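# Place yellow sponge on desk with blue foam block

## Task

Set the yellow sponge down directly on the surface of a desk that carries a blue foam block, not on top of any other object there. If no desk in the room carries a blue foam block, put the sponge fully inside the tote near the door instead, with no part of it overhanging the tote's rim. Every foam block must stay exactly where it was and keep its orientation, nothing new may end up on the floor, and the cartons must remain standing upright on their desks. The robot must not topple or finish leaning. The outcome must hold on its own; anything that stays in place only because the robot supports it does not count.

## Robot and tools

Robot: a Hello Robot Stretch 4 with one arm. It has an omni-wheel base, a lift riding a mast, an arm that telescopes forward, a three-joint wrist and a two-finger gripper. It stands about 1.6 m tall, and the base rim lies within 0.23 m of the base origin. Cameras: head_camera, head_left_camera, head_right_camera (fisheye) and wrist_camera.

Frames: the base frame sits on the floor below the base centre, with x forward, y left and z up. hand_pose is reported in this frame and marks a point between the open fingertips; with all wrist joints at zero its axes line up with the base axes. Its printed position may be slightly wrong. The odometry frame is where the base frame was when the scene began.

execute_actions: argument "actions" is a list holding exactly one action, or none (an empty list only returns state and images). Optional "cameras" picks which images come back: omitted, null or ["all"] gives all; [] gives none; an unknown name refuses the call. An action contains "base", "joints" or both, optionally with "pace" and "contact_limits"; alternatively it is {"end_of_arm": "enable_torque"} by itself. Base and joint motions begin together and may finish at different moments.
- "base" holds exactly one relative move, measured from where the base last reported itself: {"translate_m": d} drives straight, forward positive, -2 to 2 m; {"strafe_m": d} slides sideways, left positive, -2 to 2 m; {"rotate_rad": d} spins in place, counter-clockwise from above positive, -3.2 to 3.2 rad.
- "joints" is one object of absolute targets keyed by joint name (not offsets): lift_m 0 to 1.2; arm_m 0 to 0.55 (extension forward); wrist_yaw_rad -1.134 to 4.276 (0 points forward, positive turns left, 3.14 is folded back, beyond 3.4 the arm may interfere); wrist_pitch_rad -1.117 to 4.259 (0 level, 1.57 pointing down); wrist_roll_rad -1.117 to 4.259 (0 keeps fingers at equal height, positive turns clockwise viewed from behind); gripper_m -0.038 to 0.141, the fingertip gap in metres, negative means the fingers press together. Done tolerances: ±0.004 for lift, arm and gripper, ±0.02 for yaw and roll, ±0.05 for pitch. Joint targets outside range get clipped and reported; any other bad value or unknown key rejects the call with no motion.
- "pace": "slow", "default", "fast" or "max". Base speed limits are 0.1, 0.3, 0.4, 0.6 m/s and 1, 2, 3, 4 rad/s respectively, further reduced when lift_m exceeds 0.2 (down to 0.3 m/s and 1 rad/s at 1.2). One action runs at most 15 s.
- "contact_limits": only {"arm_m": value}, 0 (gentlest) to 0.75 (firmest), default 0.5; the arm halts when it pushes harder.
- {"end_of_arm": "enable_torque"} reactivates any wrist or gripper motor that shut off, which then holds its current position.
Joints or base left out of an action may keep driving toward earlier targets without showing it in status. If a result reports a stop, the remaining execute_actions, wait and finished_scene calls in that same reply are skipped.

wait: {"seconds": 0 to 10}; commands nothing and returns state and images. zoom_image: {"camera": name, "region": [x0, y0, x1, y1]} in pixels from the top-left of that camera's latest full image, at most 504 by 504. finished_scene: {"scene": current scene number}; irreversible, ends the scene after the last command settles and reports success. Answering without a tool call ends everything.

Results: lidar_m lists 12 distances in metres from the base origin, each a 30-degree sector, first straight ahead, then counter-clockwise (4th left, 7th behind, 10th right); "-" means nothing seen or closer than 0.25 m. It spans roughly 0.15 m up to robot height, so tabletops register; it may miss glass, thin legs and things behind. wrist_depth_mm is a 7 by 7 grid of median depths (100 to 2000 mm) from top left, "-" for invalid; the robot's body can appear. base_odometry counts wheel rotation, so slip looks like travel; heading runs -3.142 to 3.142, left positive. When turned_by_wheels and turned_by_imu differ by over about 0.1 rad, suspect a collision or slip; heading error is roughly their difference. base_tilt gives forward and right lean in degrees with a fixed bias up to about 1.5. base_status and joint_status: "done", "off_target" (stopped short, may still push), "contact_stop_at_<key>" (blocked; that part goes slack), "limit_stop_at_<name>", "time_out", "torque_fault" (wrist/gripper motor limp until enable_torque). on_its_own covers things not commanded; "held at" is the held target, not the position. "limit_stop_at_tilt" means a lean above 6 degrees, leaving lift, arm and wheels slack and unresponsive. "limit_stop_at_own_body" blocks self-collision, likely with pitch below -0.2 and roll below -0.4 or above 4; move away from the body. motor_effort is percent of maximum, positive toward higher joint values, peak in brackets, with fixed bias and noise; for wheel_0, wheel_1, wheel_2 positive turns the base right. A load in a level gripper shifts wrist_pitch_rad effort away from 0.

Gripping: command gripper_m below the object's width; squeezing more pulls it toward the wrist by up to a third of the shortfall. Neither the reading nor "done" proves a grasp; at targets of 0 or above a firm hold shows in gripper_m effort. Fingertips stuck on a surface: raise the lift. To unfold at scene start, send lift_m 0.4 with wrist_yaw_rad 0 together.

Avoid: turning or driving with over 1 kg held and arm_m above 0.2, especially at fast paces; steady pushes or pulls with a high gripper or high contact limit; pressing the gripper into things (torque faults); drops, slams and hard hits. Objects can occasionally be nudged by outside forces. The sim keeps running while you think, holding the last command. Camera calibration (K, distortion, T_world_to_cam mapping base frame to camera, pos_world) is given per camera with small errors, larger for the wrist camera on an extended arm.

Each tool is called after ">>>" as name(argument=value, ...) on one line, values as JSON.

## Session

>>> execute_actions(actions=[])

Scene clock: 0.00 s.
base_odometry: x=+0.000 y=+0.000 heading=+0.000 (m, m, rad; odometry frame)
turned_by_wheels: +0.000 (rad since the last result)
turned_by_imu: +0.000 (rad since the last result)
base_tilt: forward=-0.3 right=+0.5 (deg)
lidar_m: 1.91 1.94 1.24 1.09 1.11 1.37 1.22 1.23 1.97 1.06 1.21 1.85
base_status: not commanded
joint_positions: lift_m=+0.120 arm_m=+0.000 wrist_yaw_rad=+3.235 wrist_pitch_rad=+0.014 wrist_roll_rad=+0.011 gripper_m=+0.057
joint_status: not commanded
motor_effort: lift_m=+17 arm_m=+0 wrist_yaw_rad=+0 wrist_pitch_rad=-6 wrist_roll_rad=-1 gripper_m=-2 wheel_0=+0 wheel_1=+0 wheel_2=+0 (%)
hand_pose: x=-0.1243 y=+0.0600 z=+0.2943 quat_wxyz=(-0.047, -0.007, +0.005, +0.999) (m; base frame)
wrist_depth_mm: - - 132 1499 1618 - - / - - 132 1983 - - - / - 110 134 - - - - / 141 137 178 - - - - / 211 1708 1808 1983 1808 - - / 212 1008 199 1060 196 1138 1160 / 214 266 297 108 759 741 798
pictures: head_camera, head_left_camera, head_right_camera, wrist_camera
camera_calibration (this result's frames):
wrist_camera: T_world_to_cam=[[-0.0548219, 0.998384, 0.0149531, -0.0801056], [0.0360067, 0.0169426, -0.999208, 0.351528], [-0.997847, -0.0542401, -0.0368773, 0.114321], [0, 0, 0, 1]] pos_world=[0.0970261, 0.0802211, 0.356664]
Images, in order (width x height): head_camera 420x560, head_left_camera 420x672, head_right_camera 420x672, wrist_camera 616x392.

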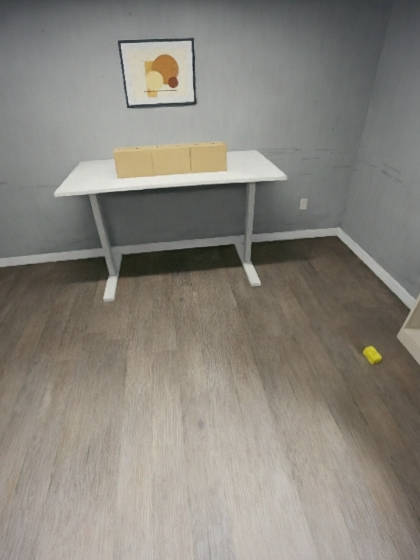

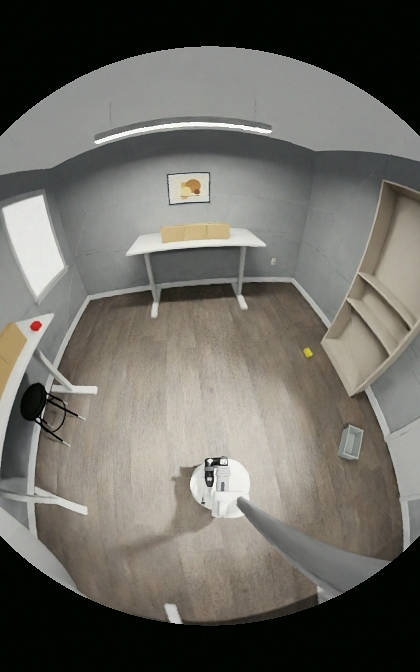

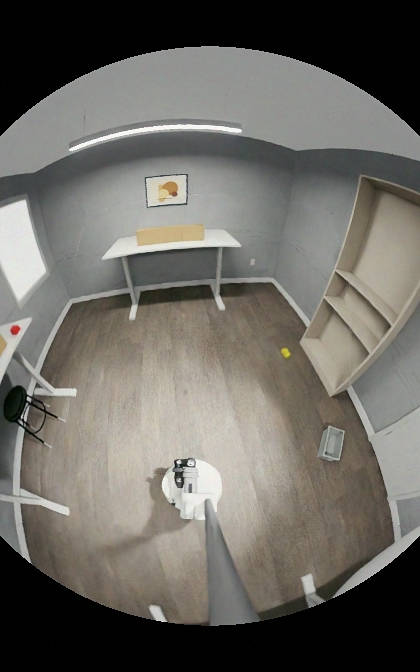

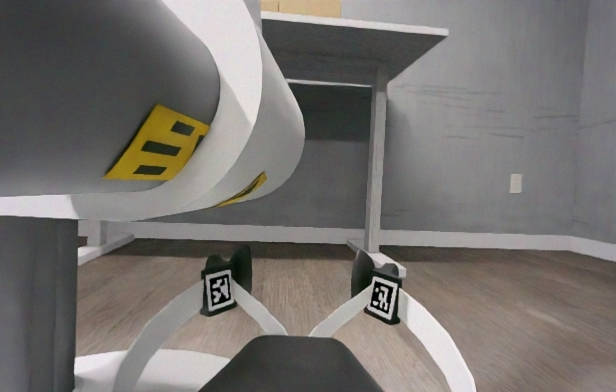

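>>> execute_actions(actions=[{"base":{"rotate_rad":-0.66},"joints":{"lift_m":0.35,"wrist_yaw_rad":0,"gripper_m":0.141},"pace":"fast"}], cameras=["head_camera"])

>>> execute_actions(actions=[{"base":{"translate_m":1.05},"joints":{"wrist_pitch_rad":1.57,"lift_m":0.3,"arm_m":0.25},"pace":"fast"}], cameras=["head_camera","wrist_camera","head_right_camera"])

Scene clock: 3.07 s.
base_odometry: x=+0.000 y=+0.000 heading=-0.660 (m, m, rad; odometry frame)
turned_by_wheels: -0.660 (rad since the last result)
turned_by_imu: -0.649 (rad since the last result)
base_tilt: forward=-0.3 right=+0.4 (deg)
lidar_m: 1.70 1.93 1.96 1.31 1.11 1.10 2.17 1.22 1.20 1.35 1.05 1.09
base_status: done
joint_positions: lift_m=+0.350 arm_m=+0.000 wrist_yaw_rad=+0.001 wrist_pitch_rad=+0.014 wrist_roll_rad=+0.011 gripper_m=+0.141
joint_status: all done
motor_effort: lift_m=+20(22) arm_m=+0(0) wrist_yaw_rad=-2(8) wrist_pitch_rad=-6(6) wrist_roll_rad=-1(1) gripper_m=+1(1) wheel_0=-1(7) wheel_1=-1(9) wheel_2=-2(7) (%)
hand_pose: x=+0.4596 y=-0.0872 z=+0.5241 quat_wxyz=(+1.000, +0.006, +0.007, +0.000) (m; base frame)
wrist_depth_mm: - - - - 1808 1464 1336 / - - - - 1661 1430 1336 / - - - 1921 1708 1464 1336 / - - - 1983 1756 1499 1336 / - - - 1921 1756 1464 1336 / 1576 1430 1464 1618 1366 1255 1336 / 1138 1160 1205 108 1229 1255 1281
pictures: head_camera
Images, in order (width x height): head_camera 420x560.

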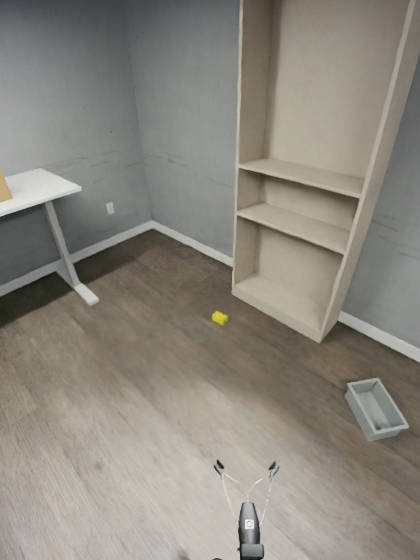

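Scene clock: 7.03 s.
base_odometry: x=+0.829 y=-0.644 heading=-0.660 (m, m, rad; odometry frame)
turned_by_wheels: +0.000 (rad since the last result)
turned_by_imu: +0.000 (rad since the last result)
base_tilt: forward=-0.4 right=+0.4 (deg)
lidar_m: 0.81 1.88 1.22 1.40 1.88 1.87 3.04 1.90 0.79 0.71 0.70 0.70
base_status: done
joint_positions: lift_m=+0.300 arm_m=+0.249 wrist_yaw_rad=+0.000 wrist_pitch_rad=+1.570 wrist_roll_rad=+0.011 gripper_m=+0.141
joint_status: all done
motor_effort: lift_m=+16(19) arm_m=+8(8) wrist_yaw_rad=+0(2) wrist_pitch_rad=+0(4) wrist_roll_rad=-1(1) gripper_m=+0(0) wheel_0=+0(7) wheel_1=+0(4) wheel_2=+1(11) (%)
hand_pose: x=+0.4199 y=-0.0874 z=+0.1899 quat_wxyz=(+0.707, +0.004, +0.707, -0.004) (m; base frame)
wrist_depth_mm: 413 413 370 413 413 413 410 / 415 415 370 415 415 415 415 / 418 418 418 418 418 415 418 / 418 418 418 418 421 418 418 / 424 421 421 421 421 421 421 / 424 424 421 424 424 424 424 / 424 424 424 108 424 424 424
pictures: head_camera, head_right_camera, wrist_camera
camera_calibration (this result's frames):
wrist_camera: T_world_to_cam=[[0.0144147, -0.999128, 0.0391852, -0.109819], [-0.999647, -0.0135258, 0.0228547, 0.468243], [-0.0223048, -0.0395009, -0.998971, 0.419893], [0, 0, 0, 1]] pos_world=[0.479026, -0.0868034, 0.413063]
Images, in order (width x height): head_camera 420x560, head_right_camera 420x672, wrist_camera 616x392.

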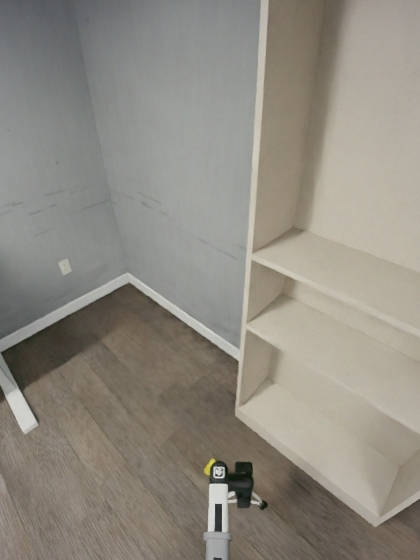

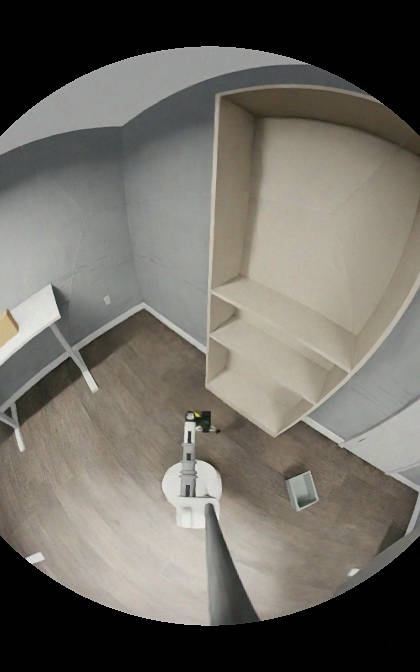

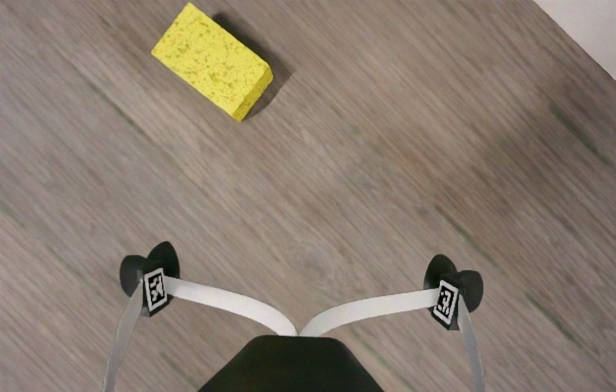

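>>> execute_actions(actions=[{"base":{"strafe_m":0.083},"joints":{"arm_m":0.432,"lift_m":0.2,"wrist_roll_rad":0.68},"pace":"fast"}], cameras=["wrist_camera"])

Scene clock: 8.97 s.
base_odometry: x=+0.880 y=-0.578 heading=-0.660 (m, m, rad; odometry frame)
turned_by_wheels: +0.000 (rad since the last result)
turned_by_imu: +0.001 (rad since the last result)
base_tilt: forward=-0.4 right=+0.6 (deg)
lidar_m: 0.85 1.95 1.16 1.33 1.87 1.82 2.48 1.99 0.86 0.78 0.76 0.75
base_status: done
joint_positions: lift_m=+0.200 arm_m=+0.431 wrist_yaw_rad=+0.000 wrist_pitch_rad=+1.570 wrist_roll_rad=+0.679 gripper_m=+0.141
joint_status: all done
motor_effort: lift_m=+15(16) arm_m=+8(11) wrist_yaw_rad=-1(1) wrist_pitch_rad=+0(1) wrist_roll_rad=+1(6) gripper_m=+1(0) wheel_0=+0(11) wheel_1=-1(11) wheel_2=+2(1) (%)
hand_pose: x=+0.6018 y=-0.0874 z=+0.0899 quat_wxyz=(+0.667, +0.236, +0.666, -0.235) (m; base frame)
wrist_depth_mm: 314 314 312 312 314 312 312 / 315 315 315 315 314 314 314 / 319 317 315 315 315 315 315 / 319 319 319 317 317 317 317 / 320 320 320 274 319 319 319 / 322 322 276 274 320 320 320 / 324 322 324 108 322 322 322
pictures: wrist_camera
camera_calibration (this result's frames):
wrist_camera: T_world_to_cam=[[-0.607612, -0.793295, 0.038602, 0.283878], [-0.79313, 0.608612, 0.0231483, 0.582492], [-0.041857, -0.0165512, -0.998987, 0.337839], [0, 0, 0, 1]] pos_world=[0.64862, -0.123721, 0.313054]
Images, in order (width x height): wrist_camera 616x392.

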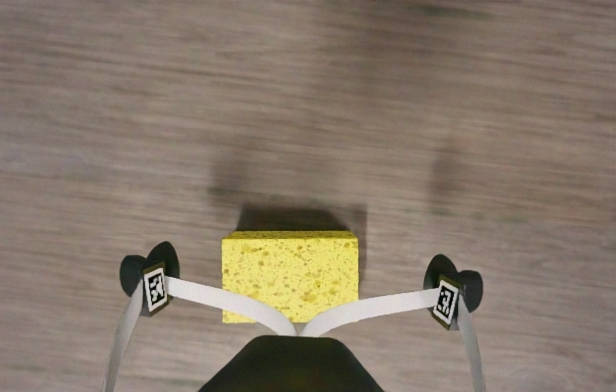

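>>> execute_actions(actions=[{"joints":{"lift_m":0.135},"pace":"fast"}], cameras=["wrist_camera"])

>>> execute_actions(actions=[{"joints":{"gripper_m":0.04}}], cameras=["wrist_camera"])

>>> execute_actions(actions=[{"joints":{"lift_m":0.5,"wrist_roll_rad":0},"pace":"fast"}])

Scene clock: 10.17 s.
base_odometry: x=+0.880 y=-0.578 heading=-0.660 (m, m, rad; odometry frame)
turned_by_wheels: +0.000 (rad since the last result)
turned_by_imu: +0.000 (rad since the last result)
base_tilt: forward=-0.4 right=+0.5 (deg)
lidar_m: 0.87 1.95 1.15 1.31 1.86 1.84 2.46 1.98 0.87 0.80 0.75 0.74
base_status: not commanded
joint_positions: lift_m=+0.135 arm_m=+0.431 wrist_yaw_rad=+0.000 wrist_pitch_rad=+1.570 wrist_roll_rad=+0.679 gripper_m=+0.141
joint_status: all done
motor_effort: lift_m=+15(15) arm_m=+8(8) wrist_yaw_rad=+0(0) wrist_pitch_rad=+0(0) wrist_roll_rad=+1(0) gripper_m=+1(1) wheel_0=+0(0) wheel_1=-1(1) wheel_2=+2(2) (%)
hand_pose: x=+0.6018 y=-0.0874 z=+0.0249 quat_wxyz=(+0.667, +0.236, +0.666, -0.235) (m; base frame)
wrist_depth_mm: 249 249 249 248 248 247 248 / 251 250 250 250 249 249 248 / 252 251 251 251 251 251 251 / 254 253 252 252 252 251 252 / 254 253 253 219 253 253 252 / 256 256 209 208 209 254 254 / 256 256 234 109 256 255 254
pictures: wrist_camera
camera_calibration (this result's frames):
wrist_camera: T_world_to_cam=[[-0.607612, -0.793295, 0.0386139, 0.286384], [-0.79313, 0.608612, 0.0231639, 0.583993], [-0.0418767, -0.0165512, -0.998986, 0.272922], [0, 0, 0, 1]] pos_world=[0.648621, -0.123721, 0.248059]
Images, in order (width x height): wrist_camera 616x392.

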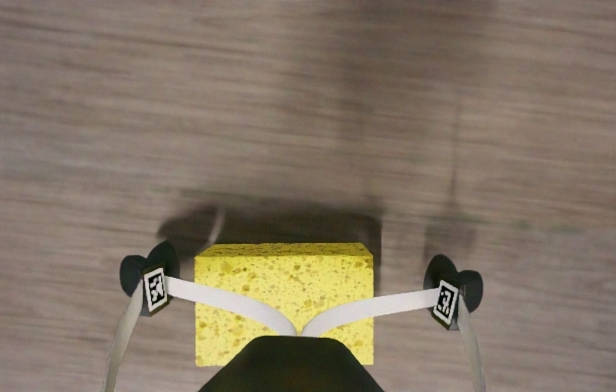

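Scene clock: 12.17 s.
base_odometry: x=+0.880 y=-0.578 heading=-0.660 (m, m, rad; odometry frame)
turned_by_wheels: +0.000 (rad since the last result)
turned_by_imu: +0.001 (rad since the last result)
base_tilt: forward=-0.4 right=+0.6 (deg)
lidar_m: 0.86 1.94 1.16 1.33 1.84 1.84 2.48 1.93 0.87 0.79 0.76 0.75
base_status: not commanded
joint_positions: lift_m=+0.135 arm_m=+0.431 wrist_yaw_rad=+0.000 wrist_pitch_rad=+1.570 wrist_roll_rad=+0.679 gripper_m=+0.041
joint_status: all done
motor_effort: lift_m=+15(15) arm_m=+8(8) wrist_yaw_rad=-1(1) wrist_pitch_rad=+0(0) wrist_roll_rad=+1(1) gripper_m=-23(22) wheel_0=+0(0) wheel_1=-1(1) wheel_2=+2(2) (%)
hand_pose: x=+0.6018 y=-0.0874 z=+0.0249 quat_wxyz=(+0.667, +0.236, +0.666, -0.235) (m; base frame)
wrist_depth_mm: 249 249 249 248 248 248 247 / 251 250 250 250 250 249 249 / 251 252 251 251 251 250 250 / 253 253 252 252 252 252 251 / 254 254 252 253 253 253 253 / 255 179 192 192 191 254 254 / 256 256 193 109 255 255 255
pictures: wrist_camera
camera_calibration (this result's frames):
wrist_camera: T_world_to_cam=[[-0.607611, -0.793295, 0.0386139, 0.286384], [-0.79313, 0.608612, 0.0231638, 0.583993], [-0.0418766, -0.0165512, -0.998986, 0.272922], [0, 0, 0, 1]] pos_world=[0.648622, -0.123721, 0.248059]
Images, in order (width x height): wrist_camera 616x392.

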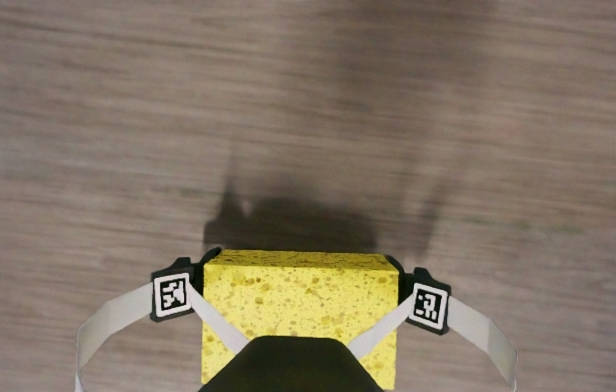

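Scene clock: 14.17 s.
base_odometry: x=+0.880 y=-0.578 heading=-0.660 (m, m, rad; odometry frame)
turned_by_wheels: +0.000 (rad since the last result)
turned_by_imu: +0.001 (rad since the last result)
base_tilt: forward=-0.4 right=+0.5 (deg)
lidar_m: 0.87 1.96 1.15 1.32 1.87 1.83 2.44 1.97 0.85 0.82 0.76 0.76
base_status: not commanded
joint_positions: lift_m=+0.500 arm_m=+0.431 wrist_yaw_rad=+0.000 wrist_pitch_rad=+1.570 wrist_roll_rad=+0.001 gripper_m=+0.041
joint_status: all done
motor_effort: lift_m=+20(22) arm_m=+8(8) wrist_yaw_rad=+0(0) wrist_pitch_rad=+0(0) wrist_roll_rad=-2(7) gripper_m=-25(25) wheel_0=+0(0) wheel_1=-1(1) wheel_2=+2(2) (%)
hand_pose: x=+0.6018 y=-0.0874 z=+0.3895 quat_wxyz=(+0.707, +0.000, +0.707, +0.000) (m; base frame)
wrist_depth_mm: 615 609 615 615 517 517 512 / 615 621 615 615 615 512 517 / 621 621 615 621 621 574 517 / 621 621 621 621 627 621 525 / 621 627 627 627 627 627 627 / 627 179 191 192 191 627 627 / 627 627 193 108 634 634 634
pictures: head_camera, head_left_camera, head_right_camera, wrist_camera
camera_calibration (this result's frames):
wrist_camera: T_world_to_cam=[[0.0252514, -0.998913, 0.0391924, -0.126769], [-0.999438, -0.0243617, 0.0230143, 0.644426], [-0.0220345, -0.0397515, -0.998967, 0.623184], [0, 0, 0, 1]] pos_world=[0.660997, -0.0861597, 0.612677]
Images, in order (width x height): head_camera 420x560, head_left_camera 420x672, head_right_camera 420x672, wrist_camera 616x392.

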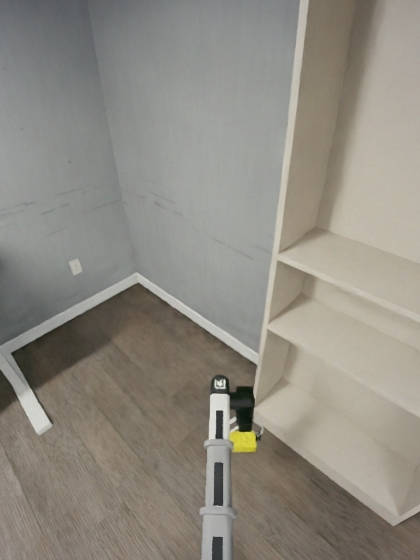

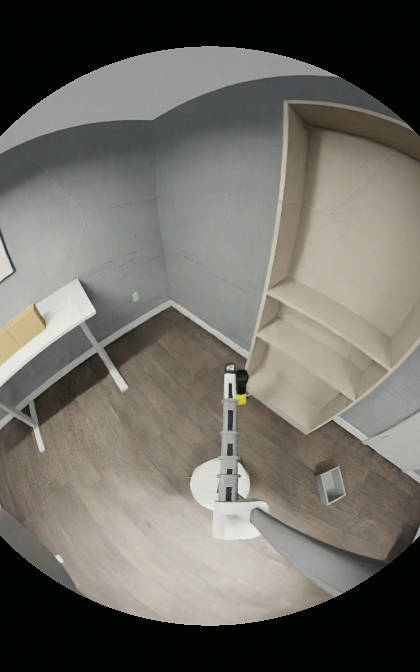

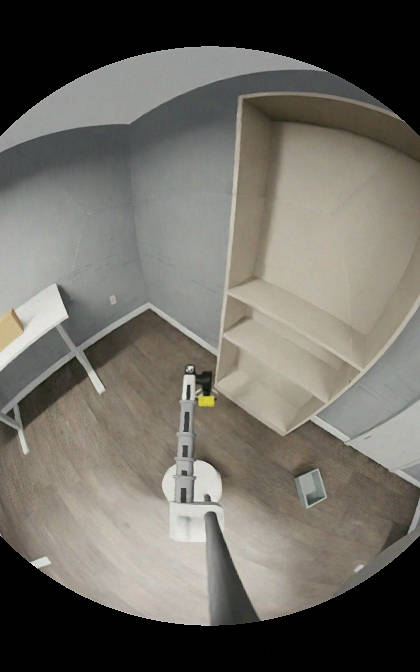

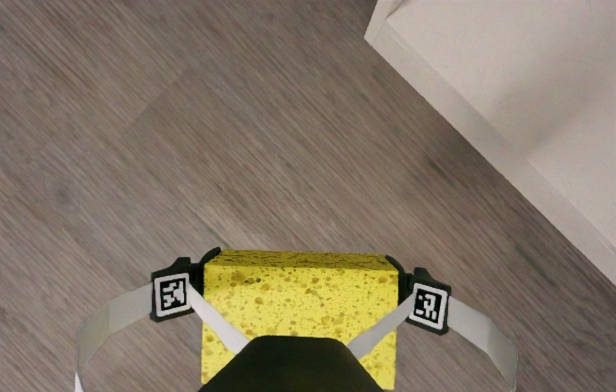

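>>> execute_actions(actions=[{"base":{"rotate_rad":0.826},"joints":{"arm_m":0.1,"lift_m":1.2},"pace":"fast"}], cameras=["head_left_camera"])

>>> execute_actions(actions=[{"base":{"strafe_m":0.155},"joints":{"wrist_yaw_rad":1.45,"wrist_pitch_rad":0.2},"pace":"fast"}], cameras=[])

>>> execute_actions(actions=[{"base":{"translate_m":0.65},"pace":"fast"}])

Scene clock: 17.93 s.
base_odometry: x=+0.880 y=-0.578 heading=+0.166 (m, m, rad; odometry frame)
turned_by_wheels: +0.826 (rad since the last result)
turned_by_imu: +0.815 (rad since the last result)
base_tilt: forward=-0.6 right=+0.5 (deg)
lidar_m: 1.17 1.20 1.64 1.83 1.90 2.14 2.76 0.81 0.79 0.75 0.79 1.54
base_status: done
joint_positions: lift_m=+1.198 arm_m=+0.101 wrist_yaw_rad=+0.000 wrist_pitch_rad=+1.570 wrist_roll_rad=+0.000 gripper_m=+0.041
joint_status: all done
joint sent to its limit — the command would take lift_m past its upper limit, so that joint was sent only as far as its limit.
motor_effort: lift_m=+20(21) arm_m=-8(7) wrist_yaw_rad=+0(1) wrist_pitch_rad=-1(1) wrist_roll_rad=-2(2) gripper_m=-24(23) wheel_0=+0(13) wheel_1=+0(7) wheel_2=+1(6) (%)
hand_pose: x=+0.2724 y=-0.0874 z=+1.0881 quat_wxyz=(+0.707, +0.000, +0.707, +0.000) (m; base frame)
wrist_depth_mm: 1336 1308 1336 1336 1336 1336 1336 / 1336 1308 1336 1336 1336 1336 1336 / 1336 1336 1336 1336 1308 1336 1229 / 1336 1336 1336 1336 1336 1366 1255 / 1336 1336 1138 1118 1336 1336 1255 / 1366 179 191 191 191 1255 1255 / 1366 1366 193 109 1366 1366 1255
pictures: head_left_camera
Images, in order (width x height): head_left_camera 420x672.

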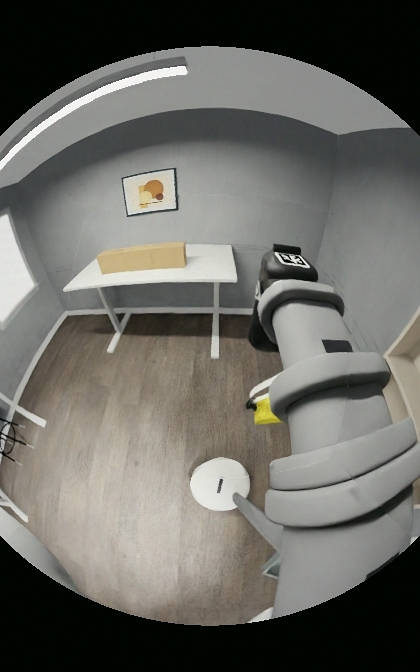

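Scene clock: 19.67 s.
base_odometry: x=+0.855 y=-0.425 heading=+0.166 (m, m, rad; odometry frame)
turned_by_wheels: +0.000 (rad since the last result)
turned_by_imu: +0.001 (rad since the last result)
base_tilt: forward=-0.4 right=+0.3 (deg)
lidar_m: 1.15 1.23 1.66 1.65 1.76 2.16 2.81 0.92 0.89 0.89 0.96 1.73
base_status: done
joint_positions: lift_m=+1.198 arm_m=+0.101 wrist_yaw_rad=+1.450 wrist_pitch_rad=+0.203 wrist_roll_rad=+0.000 gripper_m=+0.041
joint_status: all done
motor_effort: lift_m=+20(20) arm_m=-7(7) wrist_yaw_rad=+1(10) wrist_pitch_rad=-8(11) wrist_roll_rad=-2(2) gripper_m=-24(23) wheel_0=+2(9) wheel_1=-1(8) wheel_2=+1(1) (%)
hand_pose: x=+0.3931 y=+0.2699 z=+1.3186 quat_wxyz=(+0.745, -0.067, +0.076, +0.660) (m; base frame)
wrist_depth_mm: - - - - - - 1983 / - - - - - - - / - - - - - - 1983 / 1708 1756 - - - - 1983 / - - - - - - 1397 / - 179 191 192 191 - 1118 / - - 193 108 - - 1808
pictures: none
No camera images: the call's "cameras" was empty. Leave "cameras" out to get every camera's image.

Scene clock: 23.30 s.
base_odometry: x=+1.496 y=-0.318 heading=+0.166 (m, m, rad; odometry frame)
turned_by_wheels: +0.000 (rad since the last result)
turned_by_imu: +0.001 (rad since the last result)
base_tilt: forward=-0.5 right=+0.4 (deg)
lidar_m: 0.50 0.52 0.71 1.74 1.76 2.43 3.54 1.32 0.96 0.93 1.28 0.54
base_status: done
joint_positions: lift_m=+1.198 arm_m=+0.101 wrist_yaw_rad=+1.450 wrist_pitch_rad=+0.202 wrist_roll_rad=+0.000 gripper_m=+0.041
joint_status: not commanded
motor_effort: lift_m=+20(20) arm_m=-7(7) wrist_yaw_rad=+1(2) wrist_pitch_rad=-7(8) wrist_roll_rad=-2(3) gripper_m=-23(24) wheel_0=+1(6) wheel_1=-1(6) wheel_2=+2(8) (%)
hand_pose: x=+0.3931 y=+0.2700 z=+1.3186 quat_wxyz=(+0.745, -0.067, +0.076, +0.660) (m; base frame)
wrist_depth_mm: - - - - - 1618 1160 / - - - - - 1576 1160 / - - - - - 1618 1160 / 1708 - - - - 1576 1138 / - - - 1281 891 1366 1138 / - 179 192 191 191 564 991 / 1983 - 193 109 676 544 462
pictures: head_camera, head_left_camera, head_right_camera, wrist_camera
camera_calibration (this result's frames):
wrist_camera: T_world_to_cam=[[0.987587, -0.153644, 0.0326502, -0.398736], [-0.00289762, -0.225648, -0.974205, 1.40072], [0.157048, 0.962017, -0.223292, 0.197265], [0, 0, 0, 1]] pos_world=[0.366865, 0.0650349, 1.42166]
Images, in order (width x height): head_camera 420x560, head_left_camera 420x672, head_right_camera 420x672, wrist_camera 616x392.

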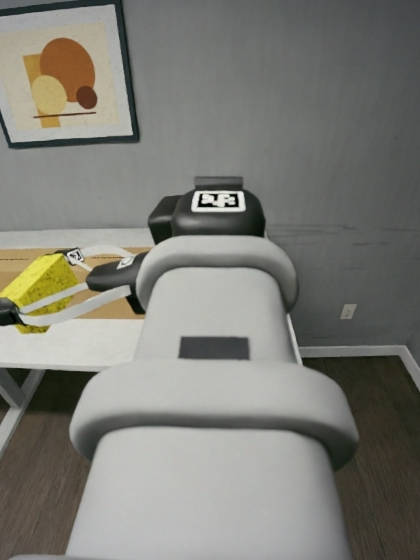

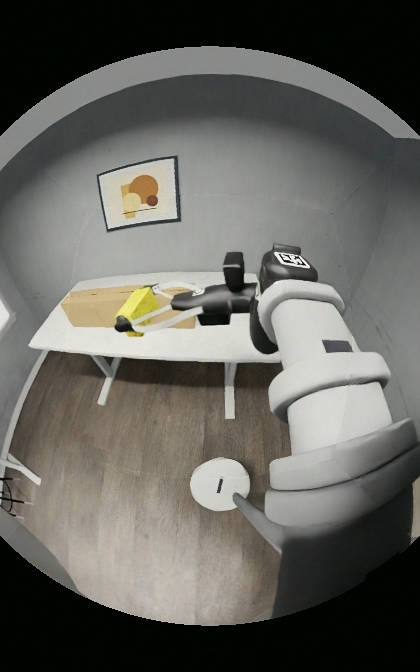

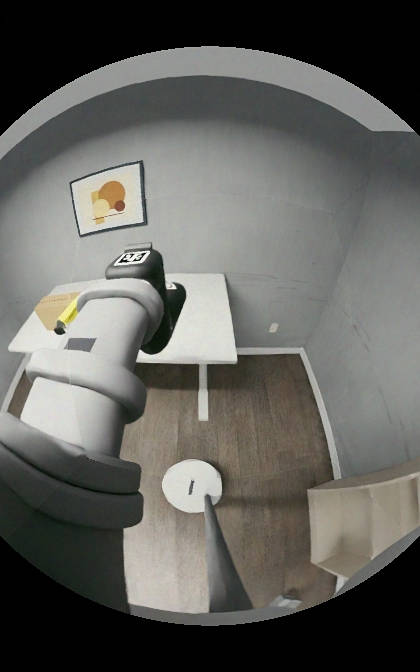

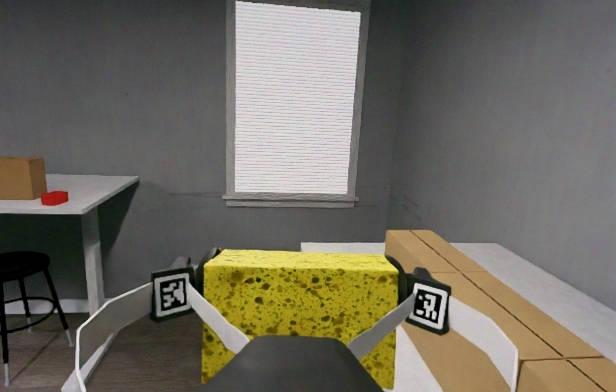

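>>> execute_actions(actions=[{"base":{"translate_m":0.13},"joints":{"arm_m":0.53},"pace":"fast"}], cameras=["head_left_camera","wrist_camera"])

Scene clock: 25.43 s.
base_odometry: x=+1.624 y=-0.297 heading=+0.166 (m, m, rad; odometry frame)
turned_by_wheels: +0.000 (rad since the last result)
turned_by_imu: +0.001 (rad since the last result)
base_tilt: forward=-0.4 right=+0.5 (deg)
lidar_m: 0.38 0.39 0.55 2.02 1.81 2.45 3.66 1.35 0.96 1.15 1.26 0.41
base_status: done
joint_positions: lift_m=+1.198 arm_m=+0.529 wrist_yaw_rad=+1.450 wrist_pitch_rad=+0.202 wrist_roll_rad=+0.000 gripper_m=+0.041
joint_status: all done
motor_effort: lift_m=+20(20) arm_m=+8(6) wrist_yaw_rad=+0(0) wrist_pitch_rad=-7(7) wrist_roll_rad=-2(2) gripper_m=-25(24) wheel_0=+0(7) wheel_1=-1(4) wheel_2=+2(11) (%)
hand_pose: x=+0.8204 y=+0.2700 z=+1.3187 quat_wxyz=(+0.745, -0.067, +0.076, +0.660) (m; base frame)
wrist_depth_mm: - - - - 1060 615 452 / - - - - 1060 615 449 / - - - - 1060 603 449 / - - - - 1042 640 459 / - 1205 699 1281 878 640 473 / - 179 191 191 191 544 473 / 634 427 193 108 676 627 469
pictures: head_left_camera, wrist_camera
camera_calibration (this result's frames):
wrist_camera: T_world_to_cam=[[0.987595, -0.153548, 0.0328431, -0.821092], [-0.00265026, -0.225434, -0.974255, 1.40184], [0.156999, 0.962082, -0.223045, 0.129838], [0, 0, 0, 1]] pos_world=[0.794237, 0.0650314, 1.42168]
Images, in order (width x height): head_left_camera 420x672, wrist_camera 616x392.

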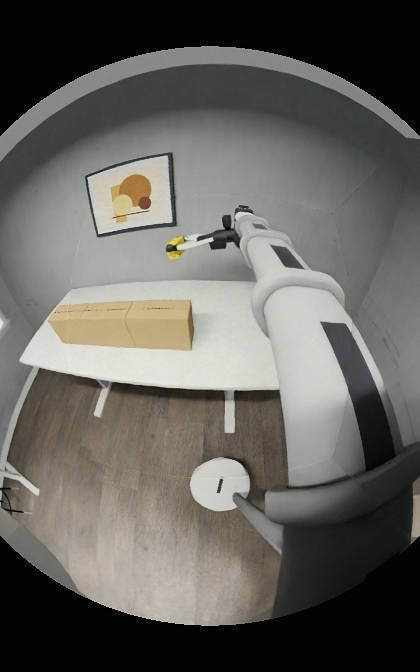

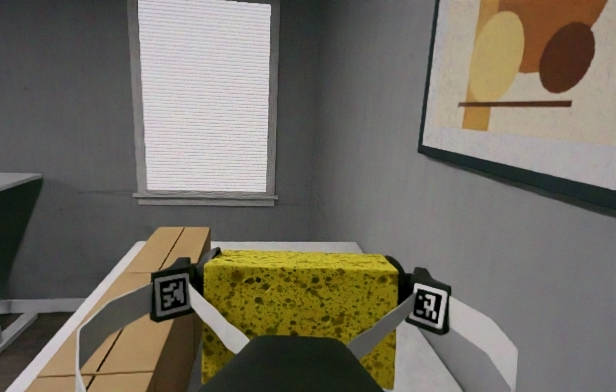

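>>> execute_actions(actions=[{"joints":{"wrist_pitch_rad":0.75},"pace":"fast"}], cameras=["wrist_camera"])

Scene clock: 26.50 s.
base_odometry: x=+1.624 y=-0.297 heading=+0.166 (m, m, rad; odometry frame)
turned_by_wheels: +0.000 (rad since the last result)
turned_by_imu: +0.000 (rad since the last result)
base_tilt: forward=-0.4 right=+0.7 (deg)
lidar_m: 0.37 0.38 0.53 2.01 1.76 2.44 3.64 1.37 0.93 1.10 1.25 0.42
base_status: not commanded
joint_positions: lift_m=+1.198 arm_m=+0.529 wrist_yaw_rad=+1.450 wrist_pitch_rad=+0.751 wrist_roll_rad=+0.000 gripper_m=+0.041
joint_status: all done
motor_effort: lift_m=+20(20) arm_m=+8(8) wrist_yaw_rad=+0(0) wrist_pitch_rad=-4(2) wrist_roll_rad=-2(2) gripper_m=-23(24) wheel_0=+0(0) wheel_1=-1(1) wheel_2=+2(2) (%)
hand_pose: x=+0.8118 y=+0.1987 z=+1.1797 quat_wxyz=(+0.696, -0.243, +0.275, +0.617) (m; base frame)
wrist_depth_mm: - 661 991 1118 1025 661 480 / - 488 798 878 891 661 484 / - 404 691 723 732 676 488 / 340 353 591 615 621 609 492 / 296 307 449 530 539 544 496 / 263 179 192 191 191 469 469 / 246 278 193 108 407 418 430
pictures: wrist_camera
camera_calibration (this result's frames):
wrist_camera: T_world_to_cam=[[0.990253, -0.131681, 0.0453694, -0.840198], [-0.0600311, -0.697474, -0.714091, 1.08383], [0.125676, 0.704408, -0.698581, 0.806394], [0, 0, 0, 1]] pos_world=[0.795727, 0.0772738, 1.3754]
Images, in order (width x height): wrist_camera 616x392.

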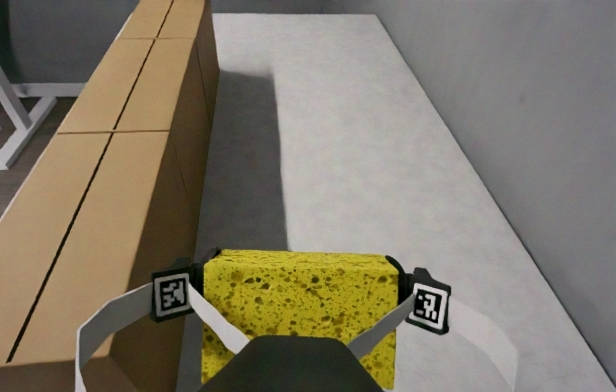

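Check the near part hidden by the sponge.

>>> execute_actions(actions=[{"joints":{"wrist_pitch_rad":1.25,"arm_m":0.55},"pace":"fast"}], cameras=["wrist_camera"])

Scene clock: 27.47 s.
base_odometry: x=+1.624 y=-0.297 heading=+0.166 (m, m, rad; odometry frame)
turned_by_wheels: +0.000 (rad since the last result)
turned_by_imu: +0.000 (rad since the last result)
base_tilt: forward=-0.4 right=+0.4 (deg)
lidar_m: 0.37 0.40 0.56 1.99 1.80 2.45 3.63 1.33 0.96 1.12 1.28 0.40
base_status: not commanded
joint_positions: lift_m=+1.198 arm_m=+0.549 wrist_yaw_rad=+1.450 wrist_pitch_rad=+1.250 wrist_roll_rad=+0.000 gripper_m=+0.041
joint_status: all done
motor_effort: lift_m=+20(19) arm_m=+8(11) wrist_yaw_rad=+0(1) wrist_pitch_rad=-1(1) wrist_roll_rad=-2(1) gripper_m=-23(25) wheel_0=+0(0) wheel_1=-1(1) wheel_2=+2(2) (%)
hand_pose: x=+0.8173 y=+0.0797 z=+1.1028 quat_wxyz=(+0.607, -0.388, +0.438, +0.538) (m; base frame)
wrist_depth_mm: 246 324 466 473 473 473 469 / 234 314 442 445 449 449 452 / 244 303 424 424 427 427 427 / 351 373 402 404 407 407 410 / 384 384 382 387 389 392 392 / 368 179 192 192 191 370 377 / 353 355 193 108 353 355 359
pictures: wrist_camera
camera_calibration (this result's frames):
wrist_camera: T_world_to_cam=[[0.993045, -0.108707, 0.0452072, -0.861799], [-0.090922, -0.952053, -0.292111, 0.52634], [0.0747943, 0.285969, -0.955315, 1.19392], [0, 0, 0, 1]] pos_world=[0.814363, 0.0659939, 1.33328]
Images, in order (width x height): wrist_camera 616x392.

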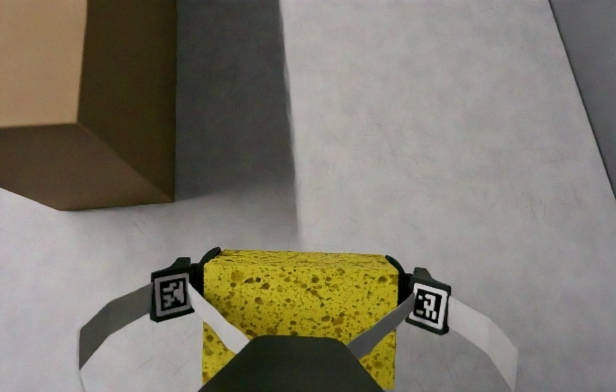

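>>> execute_actions(actions=[{"joints":{"wrist_pitch_rad":0.2},"pace":"fast"}], cameras=[])

>>> execute_actions(actions=[{"base":{"translate_m":-0.8},"joints":{"arm_m":0.1},"pace":"fast"}], cameras=[])

>>> execute_actions(actions=[{"base":{"rotate_rad":1.59},"pace":"fast"}])

Scene clock: 29.13 s.
base_odometry: x=+1.624 y=-0.297 heading=+0.166 (m, m, rad; odometry frame)
turned_by_wheels: +0.000 (rad since the last result)
turned_by_imu: +0.001 (rad since the last result)
base_tilt: forward=-0.4 right=+0.7 (deg)
lidar_m: 0.37 0.38 0.56 2.04 1.80 2.46 3.65 1.36 0.94 1.11 1.24 0.41
base_status: not commanded
joint_positions: lift_m=+1.198 arm_m=+0.549 wrist_yaw_rad=+1.450 wrist_pitch_rad=+0.203 wrist_roll_rad=+0.000 gripper_m=+0.041
joint_status: all done
motor_effort: lift_m=+19(19) arm_m=+8(8) wrist_yaw_rad=+0(0) wrist_pitch_rad=-8(9) wrist_roll_rad=-1(1) gripper_m=-24(24) wheel_0=+0(0) wheel_1=-1(1) wheel_2=+2(2) (%)
hand_pose: x=+0.8404 y=+0.2700 z=+1.3186 quat_wxyz=(+0.745, -0.067, +0.076, +0.660) (m; base frame)
wrist_depth_mm: - - - - 1008 574 427 / - - - - 991 580 427 / - - - - 991 574 421 / - - - - 991 609 430 / - 809 750 1281 842 609 445 / - 179 192 191 191 521 445 / 418 445 193 109 668 603 445
pictures: none
No camera images: the call's "cameras" was empty. Leave "cameras" out to get every camera's image.

Scene clock: 33.27 s.
base_odometry: x=+0.835 y=-0.429 heading=+0.166 (m, m, rad; odometry frame)
turned_by_wheels: +0.000 (rad since the last result)
turned_by_imu: +0.003 (rad since the last result)
base_tilt: forward=-0.5 right=+0.5 (deg)
lidar_m: 1.17 1.24 1.65 1.67 1.74 2.11 2.79 0.88 0.88 0.91 0.94 1.73
base_status: done
joint_positions: lift_m=+1.198 arm_m=+0.101 wrist_yaw_rad=+1.450 wrist_pitch_rad=+0.202 wrist_roll_rad=+0.000 gripper_m=+0.041
joint_status: all done
motor_effort: lift_m=+20(20) arm_m=-7(7) wrist_yaw_rad=+0(1) wrist_pitch_rad=-7(8) wrist_roll_rad=-2(2) gripper_m=-24(22) wheel_0=+0(9) wheel_1=+2(4) wheel_2=-2(7) (%)
hand_pose: x=+0.3931 y=+0.2700 z=+1.3187 quat_wxyz=(+0.745, -0.067, +0.076, +0.660) (m; base frame)
wrist_depth_mm: - - - - - - 1983 / - - - - - - - / - - - - - - 1983 / 1756 1808 - - - - 1983 / - - - - - - 1430 / - 179 191 192 191 - 1118 / - - 193 109 - - 1808
pictures: none
No camera images: the call's "cameras" was empty. Leave "cameras" out to get every camera's image.

Scene clock: 36.13 s.
base_odometry: x=+0.835 y=-0.429 heading=+1.756 (m, m, rad; odometry frame)
turned_by_wheels: +1.590 (rad since the last result)
turned_by_imu: +1.567 (rad since the last result)
base_tilt: forward=-0.5 right=+0.5 (deg)
lidar_m: 1.67 1.77 2.03 1.94 0.90 0.97 0.90 0.98 1.80 1.19 1.24 1.72
base_status: done
joint_positions: lift_m=+1.198 arm_m=+0.101 wrist_yaw_rad=+1.450 wrist_pitch_rad=+0.202 wrist_roll_rad=+0.000 gripper_m=+0.041
joint_status: not commanded
motor_effort: lift_m=+20(20) arm_m=-7(7) wrist_yaw_rad=+0(0) wrist_pitch_rad=-7(7) wrist_roll_rad=-2(2) gripper_m=-24(24) wheel_0=+0(4) wheel_1=-1(5) wheel_2=+0(0) (%)
hand_pose: x=+0.3931 y=+0.2700 z=+1.3187 quat_wxyz=(+0.745, -0.067, +0.076, +0.660) (m; base frame)
wrist_depth_mm: - - - - - - - / - - - - - - - / - - - - - - - / - - - - - - - / - - - - - - - / - 179 192 191 191 - - / - - 193 108 - - -
pictures: head_camera, head_left_camera, head_right_camera, wrist_camera
camera_calibration (this result's frames):
wrist_camera: T_world_to_cam=[[0.987623, -0.153372, 0.0328461, -0.399083], [-0.00262445, -0.225541, -0.97423, 1.40067], [0.156827, 0.962085, -0.223152, 0.197122], [0, 0, 0, 1]] pos_world=[0.366905, 0.0650529, 1.42167]
Images, in order (width x height): head_camera 420x560, head_left_camera 420x672, head_right_camera 420x672, wrist_camera 616x392.

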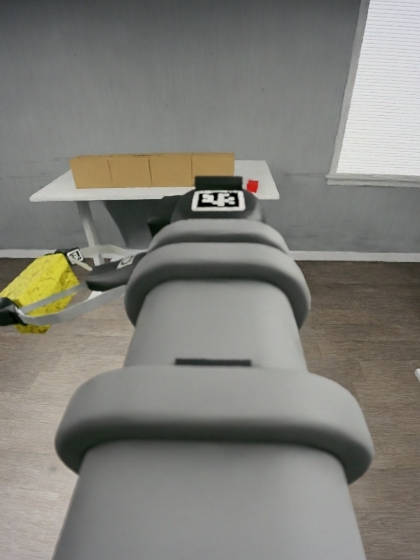

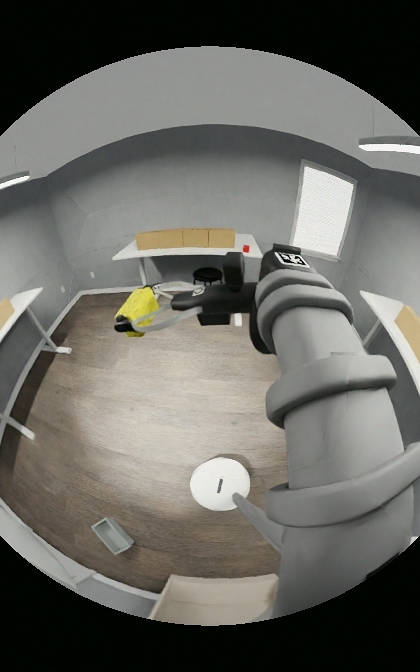

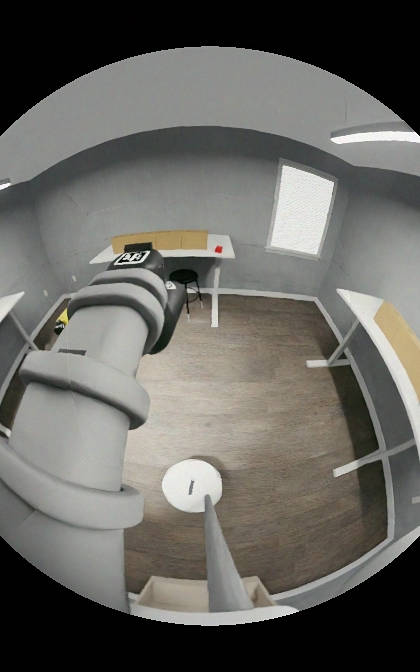

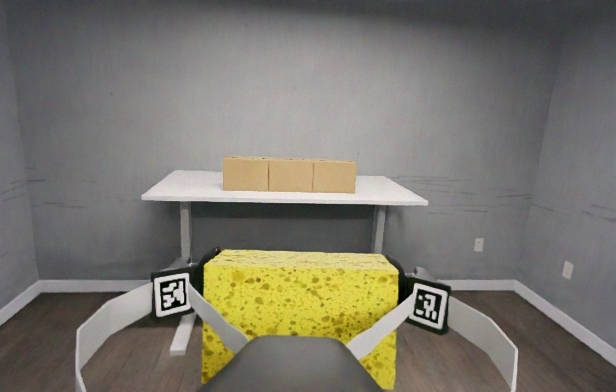

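>>> execute_actions(actions=[{"base":{"strafe_m":-0.2},"pace":"fast"}], cameras=[])

>>> execute_actions(actions=[{"base":{"translate_m":1.12},"pace":"fast"}])

Scene clock: 43.73 s.
base_odometry: x=+1.032 y=-0.392 heading=+1.756 (m, m, rad; odometry frame)
turned_by_wheels: +0.000 (rad since the last result)
turned_by_imu: +0.002 (rad since the last result)
base_tilt: forward=-0.4 right=+0.5 (deg)
lidar_m: 1.67 1.78 2.24 2.14 1.06 0.95 0.91 0.98 1.80 0.96 1.04 1.44
base_status: done
joint_positions: lift_m=+1.198 arm_m=+0.101 wrist_yaw_rad=+1.450 wrist_pitch_rad=+0.202 wrist_roll_rad=+0.000 gripper_m=+0.041
joint_status: not commanded
motor_effort: lift_m=+20(19) arm_m=-7(7) wrist_yaw_rad=+0(1) wrist_pitch_rad=-7(7) wrist_roll_rad=-2(1) gripper_m=-25(23) wheel_0=-1(4) wheel_1=+0(9) wheel_2=+1(2) (%)
hand_pose: x=+0.3931 y=+0.2700 z=+1.3187 quat_wxyz=(+0.745, -0.067, +0.076, +0.660) (m; base frame)
wrist_depth_mm: - - - - - - - / - - - - - - - / - - - - - - - / - - - - - - - / - - - - - - - / - 179 191 192 191 - - / - - 193 108 - - -
pictures: none
No camera images: the call's "cameras" was empty. Leave "cameras" out to get every camera's image.

Scene clock: 48.93 s.
base_odometry: x=+0.825 y=+0.709 heading=+1.756 (m, m, rad; odometry frame)
turned_by_wheels: +0.000 (rad since the last result)
turned_by_imu: +0.001 (rad since the last result)
base_tilt: forward=-0.3 right=+0.5 (deg)
lidar_m: 0.54 0.58 0.82 2.16 2.28 2.46 2.03 1.47 1.04 0.99 1.87 1.43
base_status: done
joint_positions: lift_m=+1.198 arm_m=+0.101 wrist_yaw_rad=+1.450 wrist_pitch_rad=+0.202 wrist_roll_rad=+0.000 gripper_m=+0.041
joint_status: not commanded
motor_effort: lift_m=+19(20) arm_m=-7(7) wrist_yaw_rad=+0(1) wrist_pitch_rad=-7(7) wrist_roll_rad=-2(2) gripper_m=-23(25) wheel_0=-1(1) wheel_1=-1(4) wheel_2=+0(11) (%)
hand_pose: x=+0.3931 y=+0.2700 z=+1.3187 quat_wxyz=(+0.745, -0.067, +0.076, +0.660) (m; base frame)
wrist_depth_mm: - - - - - 1808 1308 / - - - - - 1808 1281 / - - - - - 1808 1281 / - - - - - 1756 1255 / - - - 1281 904 1281 1205 / - 179 192 191 191 564 976 / - - 193 108 676 580 469
pictures: head_camera, head_left_camera, head_right_camera, wrist_camera
camera_calibration (this result's frames):
wrist_camera: T_world_to_cam=[[0.98761, -0.153455, 0.0328462, -0.399075], [-0.00264341, -0.225541, -0.97423, 1.40072], [0.156908, 0.962072, -0.223152, 0.19711], [0, 0, 0, 1]] pos_world=[0.366904, 0.0650449, 1.42171]
Images, in order (width x height): head_camera 420x560, head_left_camera 420x672, head_right_camera 420x672, wrist_camera 616x392.

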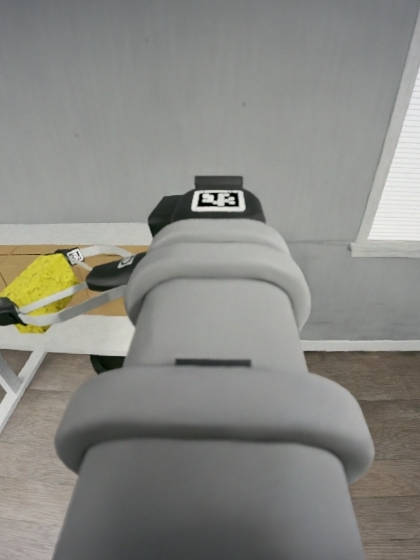

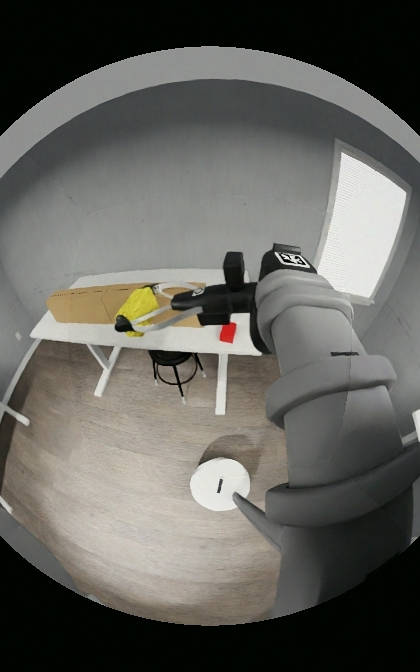

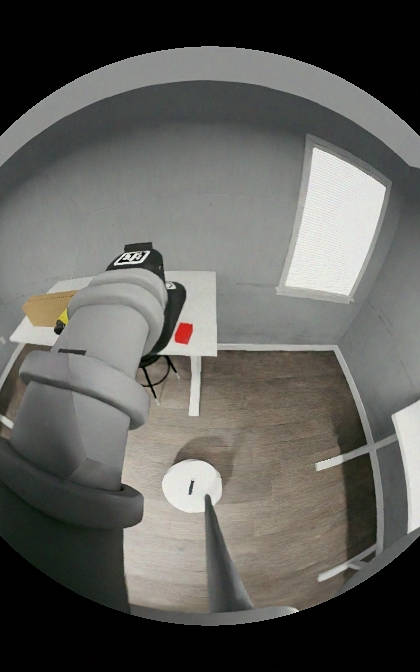

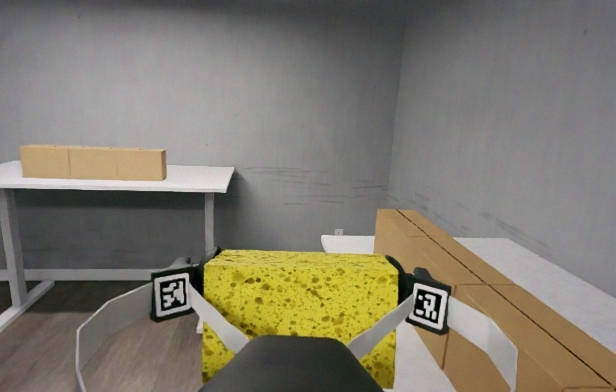

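>>> execute_actions(actions=[{"base":{"translate_m":0.16},"joints":{"arm_m":0.53},"pace":"fast"}], cameras=["head_left_camera"])

>>> execute_actions(actions=[{"joints":{"wrist_pitch_rad":0.75},"pace":"fast"}], cameras=["wrist_camera"])

Scene clock: 52.27 s.
base_odometry: x=+0.796 y=+0.866 heading=+1.756 (m, m, rad; odometry frame)
turned_by_wheels: +0.000 (rad since the last result)
turned_by_imu: +0.001 (rad since the last result)
base_tilt: forward=-0.3 right=+0.4 (deg)
lidar_m: 0.38 0.40 0.59 2.17 2.25 2.10 2.19 1.47 1.05 0.99 1.67 0.42
base_status: done
joint_positions: lift_m=+1.198 arm_m=+0.529 wrist_yaw_rad=+1.450 wrist_pitch_rad=+0.202 wrist_roll_rad=+0.000 gripper_m=+0.041
joint_status: all done
motor_effort: lift_m=+19(19) arm_m=+8(12) wrist_yaw_rad=+0(1) wrist_pitch_rad=-6(7) wrist_roll_rad=-2(1) gripper_m=-23(24) wheel_0=-2(8) wheel_1=-2(4) wheel_2=+2(7) (%)
hand_pose: x=+0.8204 y=+0.2700 z=+1.3188 quat_wxyz=(+0.745, -0.067, +0.076, +0.660) (m; base frame)
wrist_depth_mm: - - - - 1281 759 544 / - - - - 1281 750 544 / - - - - 1255 741 544 / - - - - 1229 741 539 / - - 707 1281 1042 732 535 / - 179 191 192 191 627 530 / 436 439 193 108 676 676 535
pictures: head_left_camera
Images, in order (width x height): head_left_camera 420x672.

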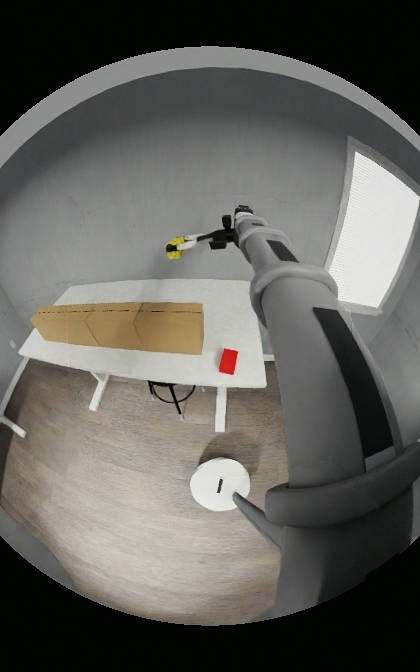

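Scene clock: 53.10 s.
base_odometry: x=+0.796 y=+0.866 heading=+1.756 (m, m, rad; odometry frame)
turned_by_wheels: +0.000 (rad since the last result)
turned_by_imu: +0.000 (rad since the last result)
base_tilt: forward=-0.4 right=+0.4 (deg)
lidar_m: 0.38 0.40 0.59 2.15 2.27 2.07 2.21 1.51 1.03 0.96 1.69 0.44
base_status: not commanded
joint_positions: lift_m=+1.198 arm_m=+0.529 wrist_yaw_rad=+1.450 wrist_pitch_rad=+0.751 wrist_roll_rad=+0.000 gripper_m=+0.041
joint_status: all done
motor_effort: lift_m=+19(19) arm_m=+8(8) wrist_yaw_rad=+0(0) wrist_pitch_rad=-4(4) wrist_roll_rad=-2(2) gripper_m=-25(23) wheel_0=-2(2) wheel_1=-2(2) wheel_2=+2(2) (%)
hand_pose: x=+0.8118 y=+0.1988 z=+1.1798 quat_wxyz=(+0.696, -0.243, +0.275, +0.617) (m; base frame)
wrist_depth_mm: - 661 904 1138 1098 759 554 / - 488 798 878 904 768 549 / 427 410 691 723 732 723 559 / 340 364 585 609 621 634 559 / 296 334 484 530 539 544 549 / 262 179 191 191 191 469 496 / 236 330 193 108 407 415 433
pictures: wrist_camera
camera_calibration (this result's frames):
wrist_camera: T_world_to_cam=[[0.990261, -0.131618, 0.0453953, -0.840225], [-0.059969, -0.697481, -0.71409, 1.08381], [0.12565, 0.704413, -0.698581, 0.806446], [0, 0, 0, 1]] pos_world=[0.795707, 0.0772777, 1.37545]
Images, in order (width x height): wrist_camera 616x392.

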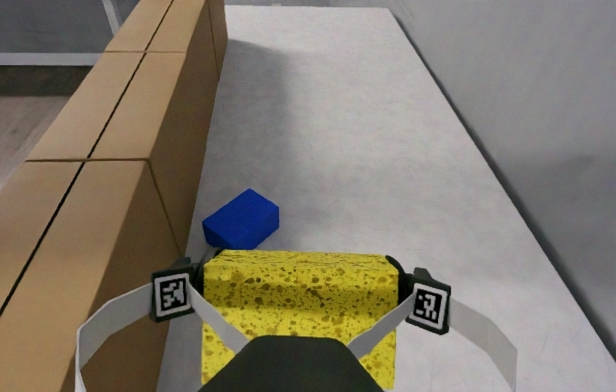

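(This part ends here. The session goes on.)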